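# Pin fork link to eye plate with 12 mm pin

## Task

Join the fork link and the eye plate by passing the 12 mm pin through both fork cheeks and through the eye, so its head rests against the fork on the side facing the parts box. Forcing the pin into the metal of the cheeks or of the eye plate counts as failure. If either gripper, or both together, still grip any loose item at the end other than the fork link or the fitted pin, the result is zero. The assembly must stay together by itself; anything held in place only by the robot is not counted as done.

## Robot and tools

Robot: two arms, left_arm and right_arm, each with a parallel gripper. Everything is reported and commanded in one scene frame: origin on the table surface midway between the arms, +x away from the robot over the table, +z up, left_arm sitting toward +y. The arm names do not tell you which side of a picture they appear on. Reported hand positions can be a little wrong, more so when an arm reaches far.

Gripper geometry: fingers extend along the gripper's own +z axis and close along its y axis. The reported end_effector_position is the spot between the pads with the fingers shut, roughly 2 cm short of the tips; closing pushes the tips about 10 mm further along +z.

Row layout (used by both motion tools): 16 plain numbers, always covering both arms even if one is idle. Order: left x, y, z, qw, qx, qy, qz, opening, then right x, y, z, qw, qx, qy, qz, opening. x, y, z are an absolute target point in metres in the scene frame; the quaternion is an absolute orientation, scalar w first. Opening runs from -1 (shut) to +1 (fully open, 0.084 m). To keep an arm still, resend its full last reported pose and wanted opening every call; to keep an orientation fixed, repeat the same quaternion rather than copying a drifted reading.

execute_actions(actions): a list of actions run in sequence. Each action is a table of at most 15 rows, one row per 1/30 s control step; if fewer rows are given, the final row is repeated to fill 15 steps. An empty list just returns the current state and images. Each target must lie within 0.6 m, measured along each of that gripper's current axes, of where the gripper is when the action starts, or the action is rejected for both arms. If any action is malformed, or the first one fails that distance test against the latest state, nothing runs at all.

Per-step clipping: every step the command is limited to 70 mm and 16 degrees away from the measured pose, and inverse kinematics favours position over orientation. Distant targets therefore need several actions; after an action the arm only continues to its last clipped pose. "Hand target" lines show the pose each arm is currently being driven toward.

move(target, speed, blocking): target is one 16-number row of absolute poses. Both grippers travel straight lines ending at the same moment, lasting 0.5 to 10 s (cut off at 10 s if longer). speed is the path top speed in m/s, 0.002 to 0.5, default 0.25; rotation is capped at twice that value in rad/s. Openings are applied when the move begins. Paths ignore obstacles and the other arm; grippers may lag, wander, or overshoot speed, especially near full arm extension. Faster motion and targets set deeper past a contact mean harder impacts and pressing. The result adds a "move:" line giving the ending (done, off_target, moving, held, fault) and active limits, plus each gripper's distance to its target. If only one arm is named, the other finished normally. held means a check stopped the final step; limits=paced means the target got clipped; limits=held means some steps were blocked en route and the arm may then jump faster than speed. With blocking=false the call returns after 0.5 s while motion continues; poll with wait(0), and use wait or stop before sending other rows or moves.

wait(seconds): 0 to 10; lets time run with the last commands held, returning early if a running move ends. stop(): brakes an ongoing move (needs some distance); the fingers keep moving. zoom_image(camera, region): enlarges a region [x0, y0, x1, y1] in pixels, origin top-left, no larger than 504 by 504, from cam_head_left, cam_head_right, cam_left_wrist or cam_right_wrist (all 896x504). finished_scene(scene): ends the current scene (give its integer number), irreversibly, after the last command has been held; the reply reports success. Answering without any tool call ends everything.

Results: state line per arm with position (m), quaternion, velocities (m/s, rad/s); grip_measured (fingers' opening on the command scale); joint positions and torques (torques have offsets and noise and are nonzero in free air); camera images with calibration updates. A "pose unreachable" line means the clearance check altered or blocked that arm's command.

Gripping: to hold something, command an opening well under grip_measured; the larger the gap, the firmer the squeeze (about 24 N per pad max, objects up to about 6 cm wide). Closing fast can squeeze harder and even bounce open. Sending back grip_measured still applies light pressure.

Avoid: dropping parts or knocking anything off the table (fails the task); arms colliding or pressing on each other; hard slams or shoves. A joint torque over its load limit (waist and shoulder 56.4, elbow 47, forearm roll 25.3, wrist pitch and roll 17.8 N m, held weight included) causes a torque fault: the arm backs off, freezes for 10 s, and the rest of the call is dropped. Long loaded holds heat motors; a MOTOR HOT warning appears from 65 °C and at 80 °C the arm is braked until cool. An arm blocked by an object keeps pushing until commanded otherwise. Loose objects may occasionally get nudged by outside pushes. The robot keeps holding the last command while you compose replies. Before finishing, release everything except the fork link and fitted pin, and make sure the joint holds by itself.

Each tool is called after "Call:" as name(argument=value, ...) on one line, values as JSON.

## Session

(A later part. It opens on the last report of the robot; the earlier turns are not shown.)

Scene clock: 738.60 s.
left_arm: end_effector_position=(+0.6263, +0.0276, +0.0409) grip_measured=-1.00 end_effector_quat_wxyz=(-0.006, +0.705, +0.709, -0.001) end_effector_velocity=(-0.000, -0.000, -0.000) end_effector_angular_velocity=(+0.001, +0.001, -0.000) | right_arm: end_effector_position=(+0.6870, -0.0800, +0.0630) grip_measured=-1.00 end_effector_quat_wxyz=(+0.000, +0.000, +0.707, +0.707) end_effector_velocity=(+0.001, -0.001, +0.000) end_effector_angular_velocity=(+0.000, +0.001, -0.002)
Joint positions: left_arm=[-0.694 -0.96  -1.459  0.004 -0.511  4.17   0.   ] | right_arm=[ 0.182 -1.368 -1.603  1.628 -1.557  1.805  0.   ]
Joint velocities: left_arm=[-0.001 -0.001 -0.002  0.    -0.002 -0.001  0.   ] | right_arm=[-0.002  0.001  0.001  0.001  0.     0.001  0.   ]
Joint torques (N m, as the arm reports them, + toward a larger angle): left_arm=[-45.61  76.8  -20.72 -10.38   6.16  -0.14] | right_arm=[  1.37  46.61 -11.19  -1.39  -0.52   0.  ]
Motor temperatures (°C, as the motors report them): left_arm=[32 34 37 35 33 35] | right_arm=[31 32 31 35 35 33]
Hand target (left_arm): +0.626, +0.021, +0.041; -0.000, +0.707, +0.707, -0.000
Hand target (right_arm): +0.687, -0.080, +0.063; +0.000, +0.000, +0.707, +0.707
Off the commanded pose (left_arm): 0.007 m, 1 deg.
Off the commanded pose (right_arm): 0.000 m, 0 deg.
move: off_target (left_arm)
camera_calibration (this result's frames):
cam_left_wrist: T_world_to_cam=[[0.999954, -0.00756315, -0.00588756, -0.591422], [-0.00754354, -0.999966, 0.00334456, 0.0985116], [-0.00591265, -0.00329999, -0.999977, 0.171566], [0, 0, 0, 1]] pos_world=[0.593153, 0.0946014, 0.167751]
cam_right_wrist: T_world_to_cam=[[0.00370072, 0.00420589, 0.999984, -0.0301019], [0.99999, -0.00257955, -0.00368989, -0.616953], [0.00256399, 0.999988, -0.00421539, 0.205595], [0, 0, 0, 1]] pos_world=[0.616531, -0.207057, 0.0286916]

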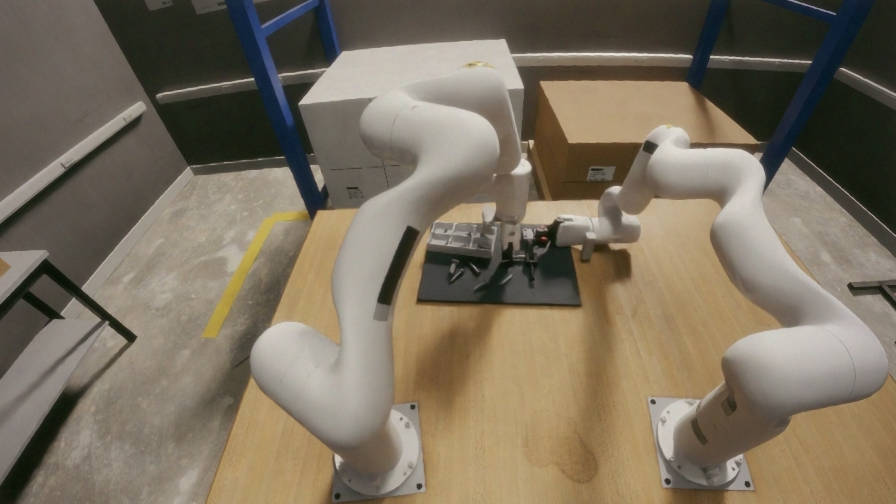

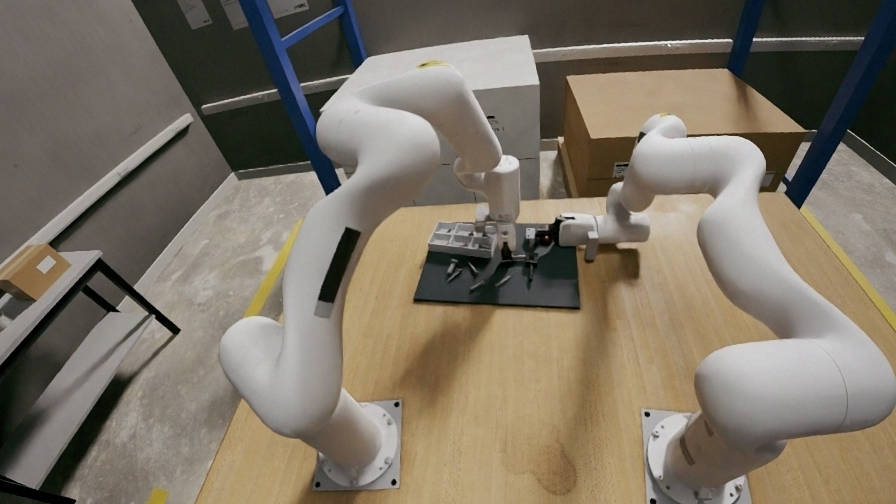

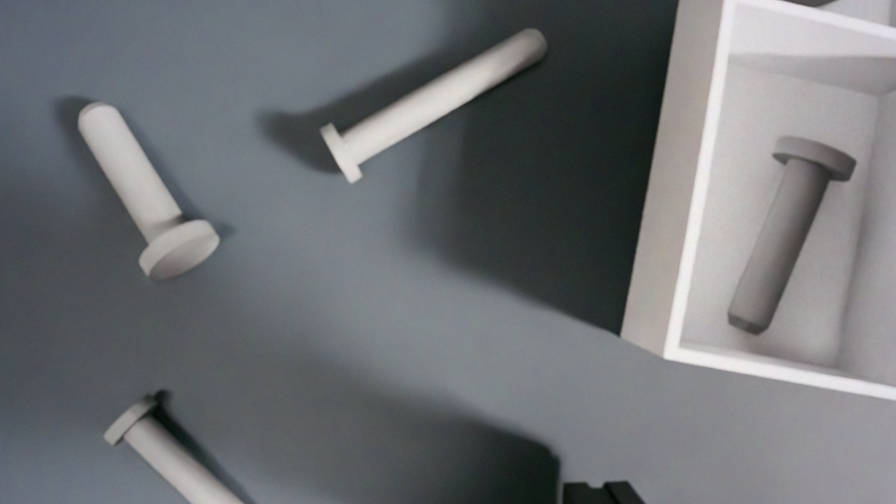

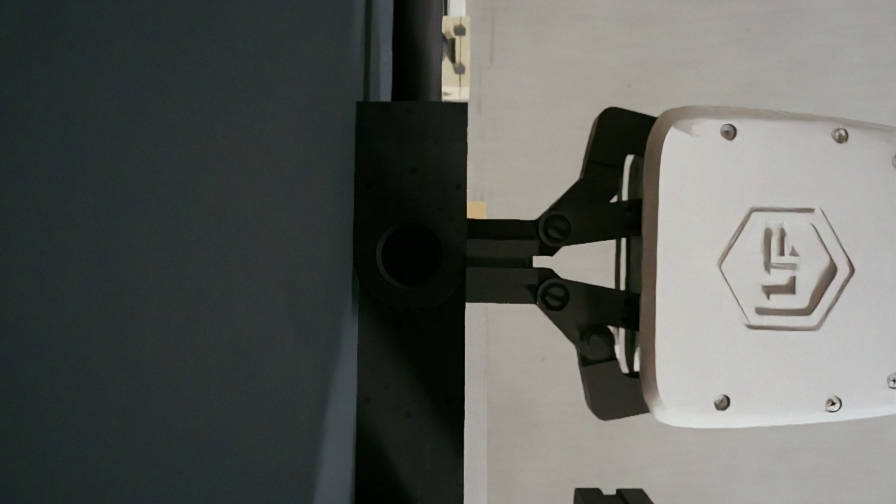

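Call:
move(target=[0.626,0.031,0.041,0,0.707,0.707,0,-1,0.687,-0.08,0.063,0,0,0.707,0.707,-1], speed=0.01)

Call:
move(target=[0.626,0.031,0.12,0,0.707,0.707,0,-1,0.687,-0.08,0.063,0,0,0.707,0.707,-1], speed=0.05)

Call:
move(target=[0.626,-0.06,0.14,0,0.707,0.707,0,-1,0.687,-0.08,0.063,0,0,0.707,0.707,-1], speed=0.05)

Scene clock: 742.13 s.
left_arm: end_effector_position=(+0.6262, +0.0307, +0.0411) grip_measured=-1.00 end_effector_quat_wxyz=(+0.000, +0.707, +0.707, +0.000) end_effector_velocity=(-0.002, +0.002, -0.002) end_effector_angular_velocity=(+0.004, +0.006, +0.002) | right_arm: end_effector_position=(+0.6870, -0.0800, +0.0630) grip_measured=-1.00 end_effector_quat_wxyz=(-0.000, -0.000, +0.707, +0.707) end_effector_velocity=(-0.000, +0.000, +0.000) end_effector_angular_velocity=(+0.000, -0.000, +0.001)
Joint positions: left_arm=[-0.689 -0.95  -1.44  -0.    -0.489  4.183  0.   ] | right_arm=[ 0.182 -1.368 -1.603  1.628 -1.557  1.805  0.   ]
Joint velocities: left_arm=[ 0.002 -0.001  0.003 -0.    -0.004  0.001  0.   ] | right_arm=[ 0.001  0.    -0.    -0.    -0.     0.     0.   ]
Joint torques (N m, as the arm reports them, + toward a larger angle): left_arm=[ 6.8  70.94 -9.55 -0.49  0.43 -0.32] | right_arm=[ -0.99  45.77 -11.    -0.48  -0.9   -0.12]
Motor temperatures (°C, as the motors report them): left_arm=[32 34 37 35 33 35] | right_arm=[31 32 31 35 35 33]
Hand target (left_arm): +0.626, +0.031, +0.041; +0.000, +0.707, +0.707, -0.000
Hand target (right_arm): +0.687, -0.080, +0.063; +0.000, -0.000, +0.707, +0.707
Off the commanded pose (left_arm): 0.000 m, 0 deg.
Off the commanded pose (right_arm): 0.000 m, 0 deg.
move: done
camera_calibration (this result's frames):
cam_left_wrist: T_world_to_cam=[[0.999918, -0.0121722, 0.00403286, -0.591503], [-0.0122174, -0.99986, 0.0113984, 0.104237], [0.00389355, -0.0114468, -0.999927, 0.165909], [0, 0, 0, 1]] pos_world=[0.592081, 0.0989222, 0.167094]
cam_right_wrist: T_world_to_cam=[[0.00370078, 0.004206, 0.999984, -0.0301019], [0.99999, -0.00257911, -0.00368995, -0.616953], [0.00256355, 0.999988, -0.00421551, 0.205595], [0, 0, 0, 1]] pos_world=[0.616531, -0.207057, 0.0286916]

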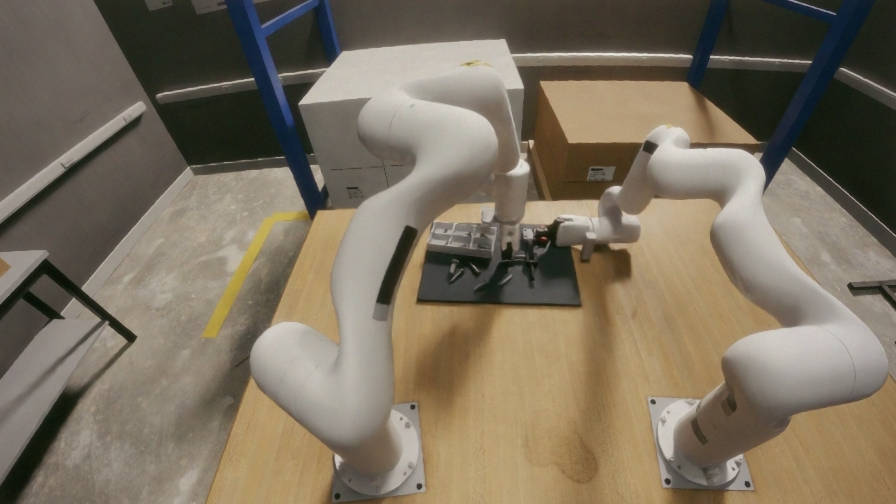

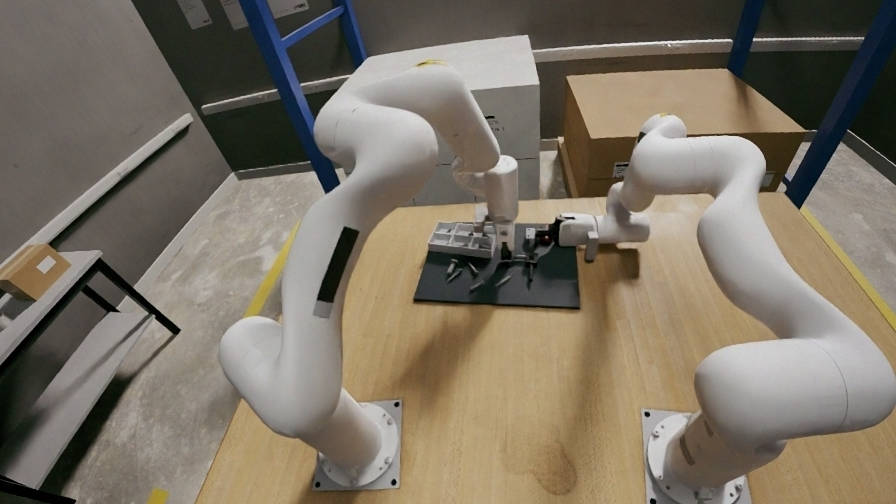

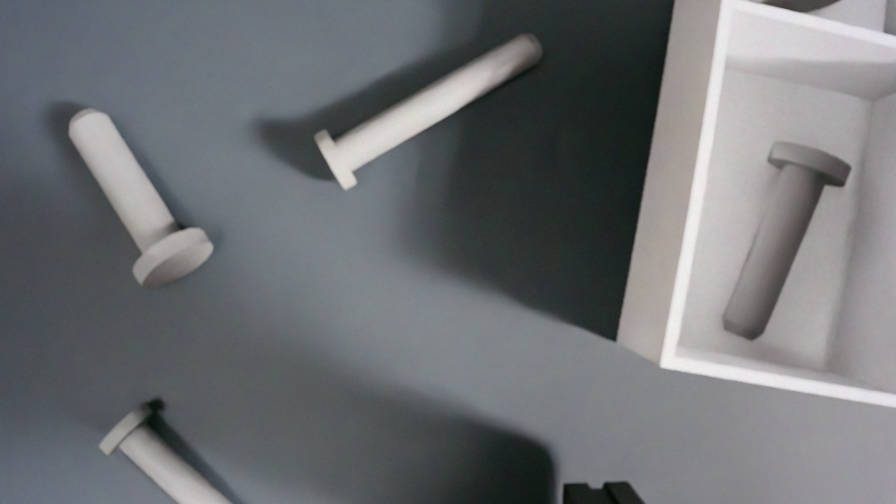

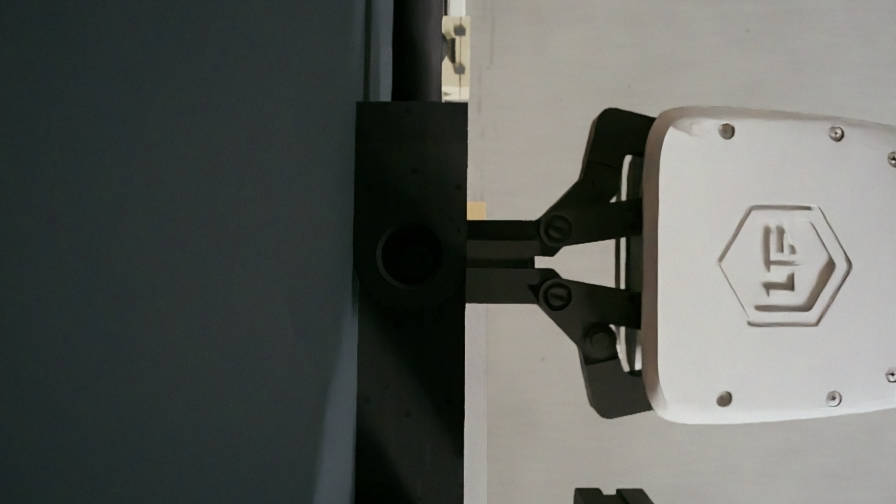

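Scene clock: 744.07 s.
left_arm: end_effector_position=(+0.6258, +0.0310, +0.1197) grip_measured=-1.00 end_effector_quat_wxyz=(-0.000, +0.707, +0.707, -0.000) end_effector_velocity=(-0.000, -0.001, +0.002) end_effector_angular_velocity=(-0.000, +0.001, -0.000) | right_arm: end_effector_position=(+0.6870, -0.0800, +0.0630) grip_measured=-1.00 end_effector_quat_wxyz=(+0.000, -0.000, +0.707, +0.707) end_effector_velocity=(+0.000, -0.001, +0.000) end_effector_angular_velocity=(-0.000, -0.001, +0.000)
Joint positions: left_arm=[-0.689 -0.819 -1.422 -0.    -0.602  4.183  0.   ] | right_arm=[ 0.182 -1.368 -1.603  1.628 -1.557  1.805  0.   ]
Joint velocities: left_arm=[-0.001  0.004  0.    -0.001 -0.004  0.     0.   ] | right_arm=[-0.001  0.    -0.    -0.001  0.    -0.001  0.   ]
Joint torques (N m, as the arm reports them, + toward a larger angle): left_arm=[  5.51  68.39 -10.45  -0.25   0.29  -0.16] | right_arm=[  0.37  45.06 -10.97  -0.93  -0.68  -0.17]
Motor temperatures (°C, as the motors report them): left_arm=[32 34 37 35 33 35] | right_arm=[31 32 31 35 35 33]
Hand target (left_arm): +0.626, +0.031, +0.120; +0.000, +0.707, +0.707, -0.000
Hand target (right_arm): +0.687, -0.080, +0.063; -0.000, -0.000, +0.707, +0.707
Off the commanded pose (left_arm): 0.000 m, 0 deg.
Off the commanded pose (right_arm): 0.000 m, 0 deg.
move: done
camera_calibration (this result's frames):
cam_left_wrist: T_world_to_cam=[[0.99992, -0.0122519, 0.00310057, -0.591349], [-0.0122855, -0.999863, 0.0110582, 0.103743], [0.00296466, -0.0110954, -0.999934, 0.245033], [0, 0, 0, 1]] pos_world=[0.59185, 0.0992019, 0.245704]
cam_right_wrist: T_world_to_cam=[[0.0037007, 0.00420565, 0.999984, -0.030102], [0.99999, -0.00257944, -0.00368987, -0.616953], [0.00256388, 0.999988, -0.00421516, 0.205595], [0, 0, 0, 1]] pos_world=[0.616531, -0.207057, 0.0286917]

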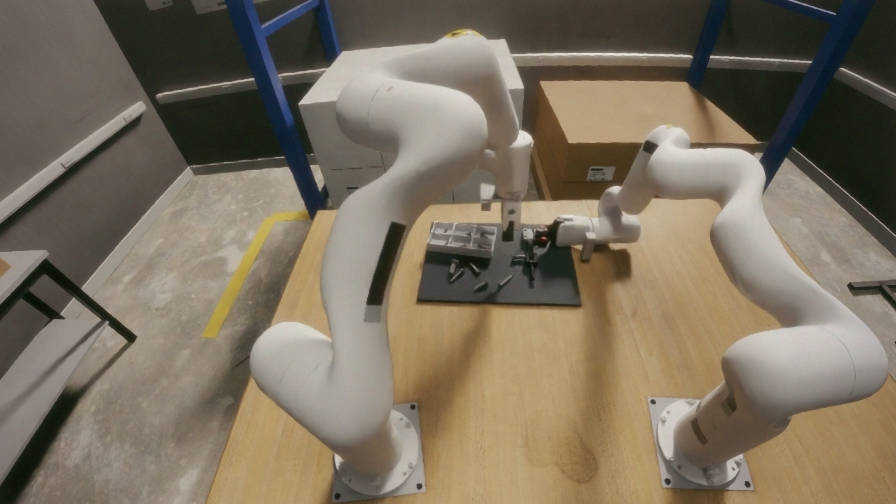

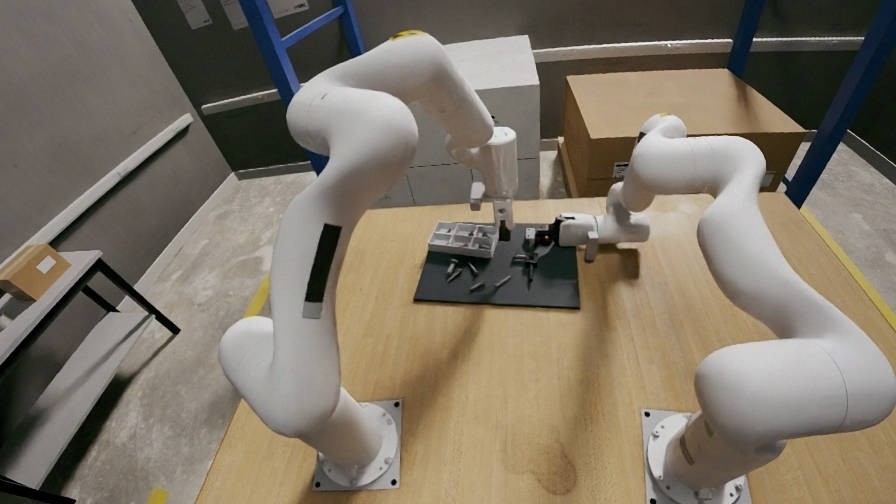

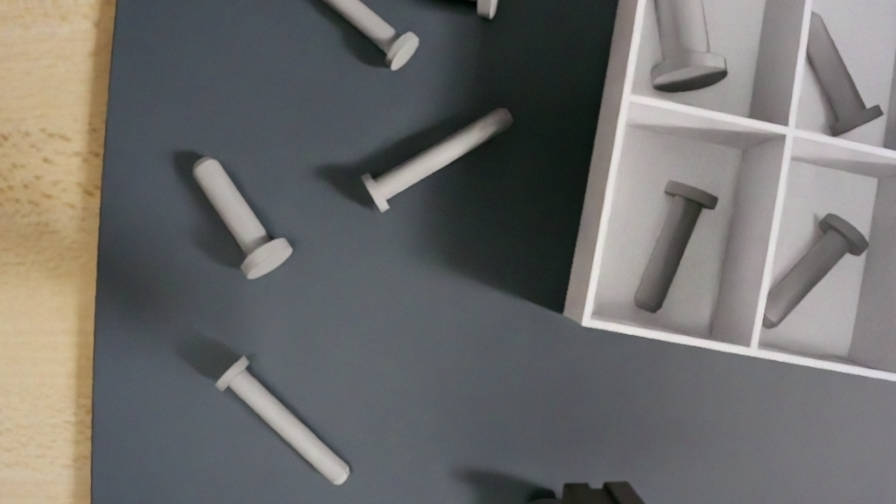

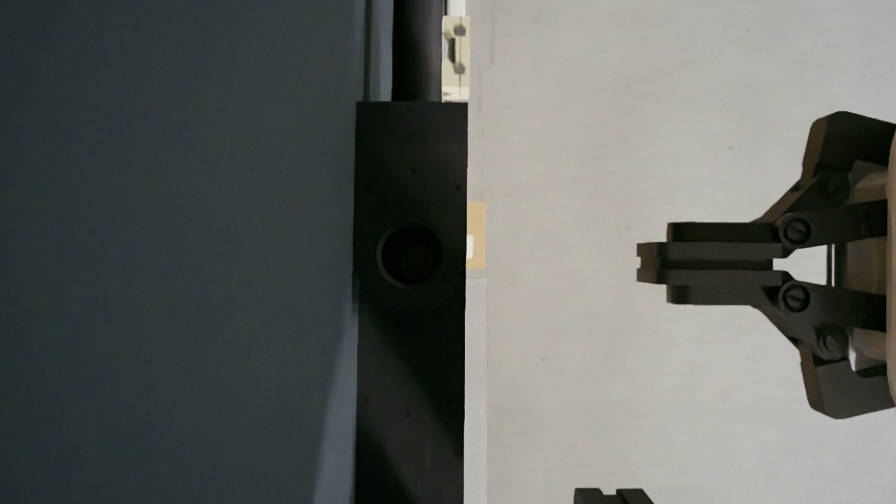

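Scene clock: 746.30 s.
left_arm: end_effector_position=(+0.6262, -0.0598, +0.1400) grip_measured=-1.00 end_effector_quat_wxyz=(-0.000, +0.707, +0.707, -0.000) end_effector_velocity=(+0.000, -0.002, +0.001) end_effector_angular_velocity=(+0.001, -0.000, -0.001) | right_arm: end_effector_position=(+0.6870, -0.0800, +0.0630) grip_measured=-1.00 end_effector_quat_wxyz=(+0.000, +0.000, +0.707, +0.707) end_effector_velocity=(-0.000, -0.000, -0.000) end_effector_angular_velocity=(-0.000, +0.000, -0.000)
Joint positions: left_arm=[-0.801 -0.904 -1.626 -0.    -0.722  4.071  0.   ] | right_arm=[ 0.182 -1.368 -1.603  1.628 -1.557  1.805  0.   ]
Joint velocities: left_arm=[-0.002 -0.003 -0.006  0.001 -0.003 -0.002  0.   ] | right_arm=[-0.001  0.     0.001 -0.    -0.    -0.     0.   ]
Joint torques (N m, as the arm reports them, + toward a larger angle): left_arm=[  7.    73.32 -11.56  -0.16   0.3   -0.19] | right_arm=[  1.86  46.   -10.32  -0.09  -0.88  -0.22]
Motor temperatures (°C, as the motors report them): left_arm=[32 34 37 35 33 35] | right_arm=[31 32 31 35 35 33]
Hand target (left_arm): +0.626, -0.060, +0.140; -0.000, +0.707, +0.707, -0.000
Hand target (right_arm): +0.687, -0.080, +0.063; +0.000, +0.000, +0.707, +0.707
Off the commanded pose (left_arm): 0.000 m, 0 deg.
Off the commanded pose (right_arm): 0.000 m, 0 deg.
move: done
camera_calibration (this result's frames):
cam_left_wrist: T_world_to_cam=[[0.99992, -0.0122298, 0.00308857, -0.592947], [-0.0122634, -0.999863, 0.0110917, 0.0126957], [0.0029525, -0.0111287, -0.999934, 0.264396], [0, 0, 0, 1]] pos_world=[0.592275, 0.00838467, 0.266069]
cam_right_wrist: T_world_to_cam=[[0.00370084, 0.00420576, 0.999984, -0.030102], [0.99999, -0.00257948, -0.00369001, -0.616953], [0.00256392, 0.999988, -0.00421526, 0.205595], [0, 0, 0, 1]] pos_world=[0.616531, -0.207057, 0.0286916]

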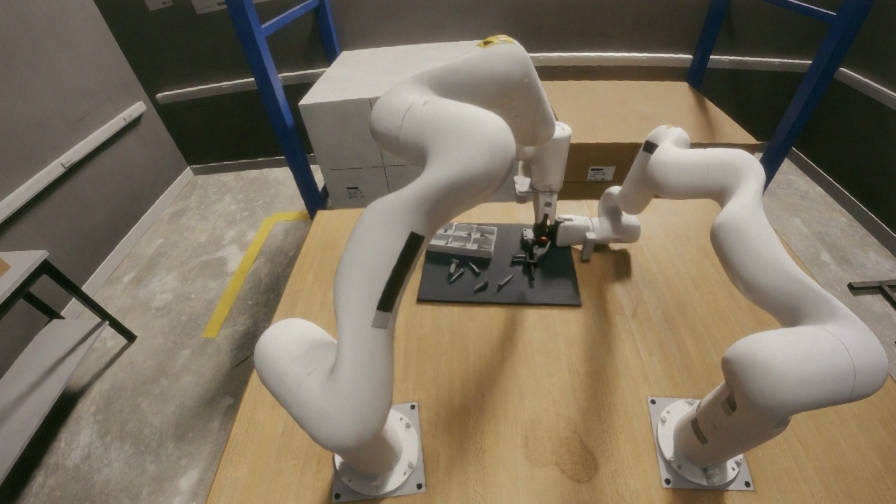

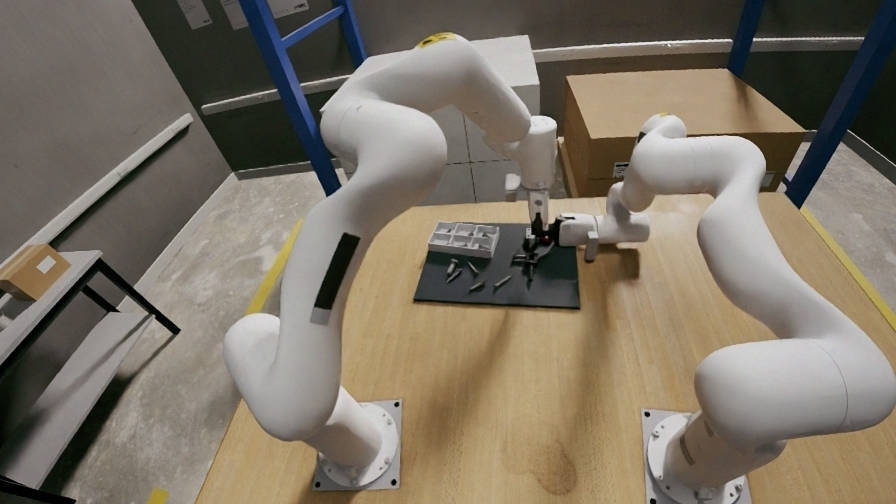

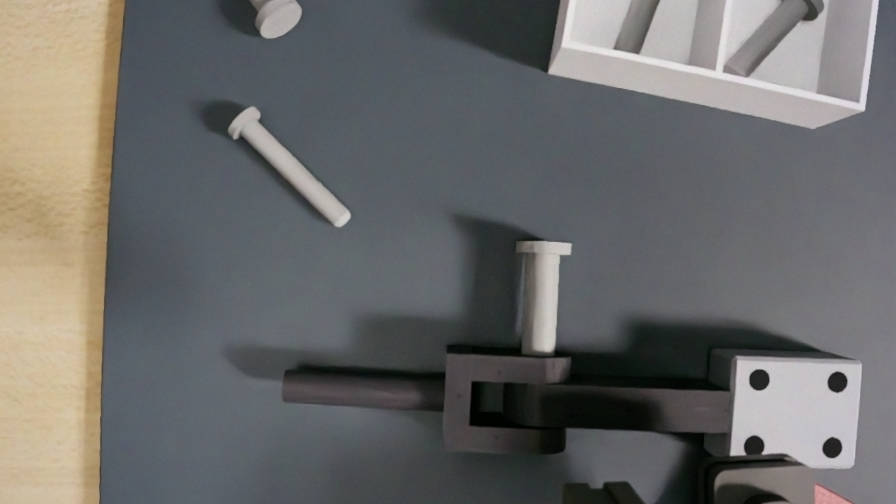

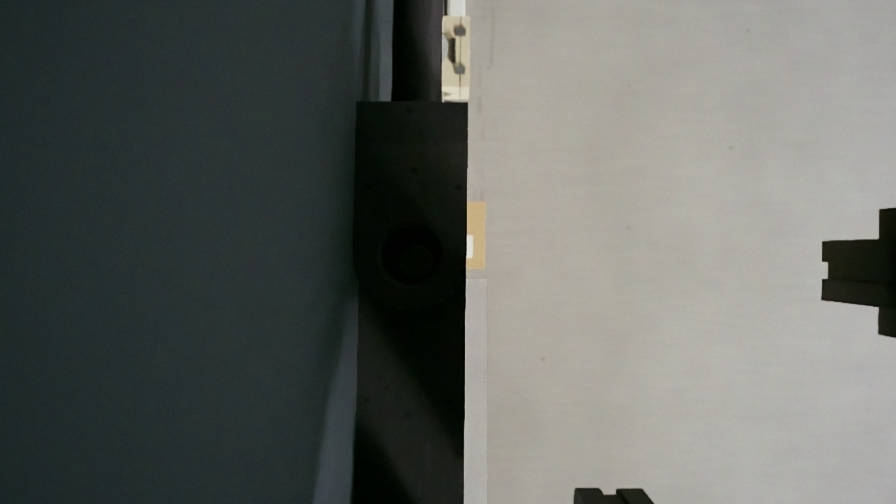

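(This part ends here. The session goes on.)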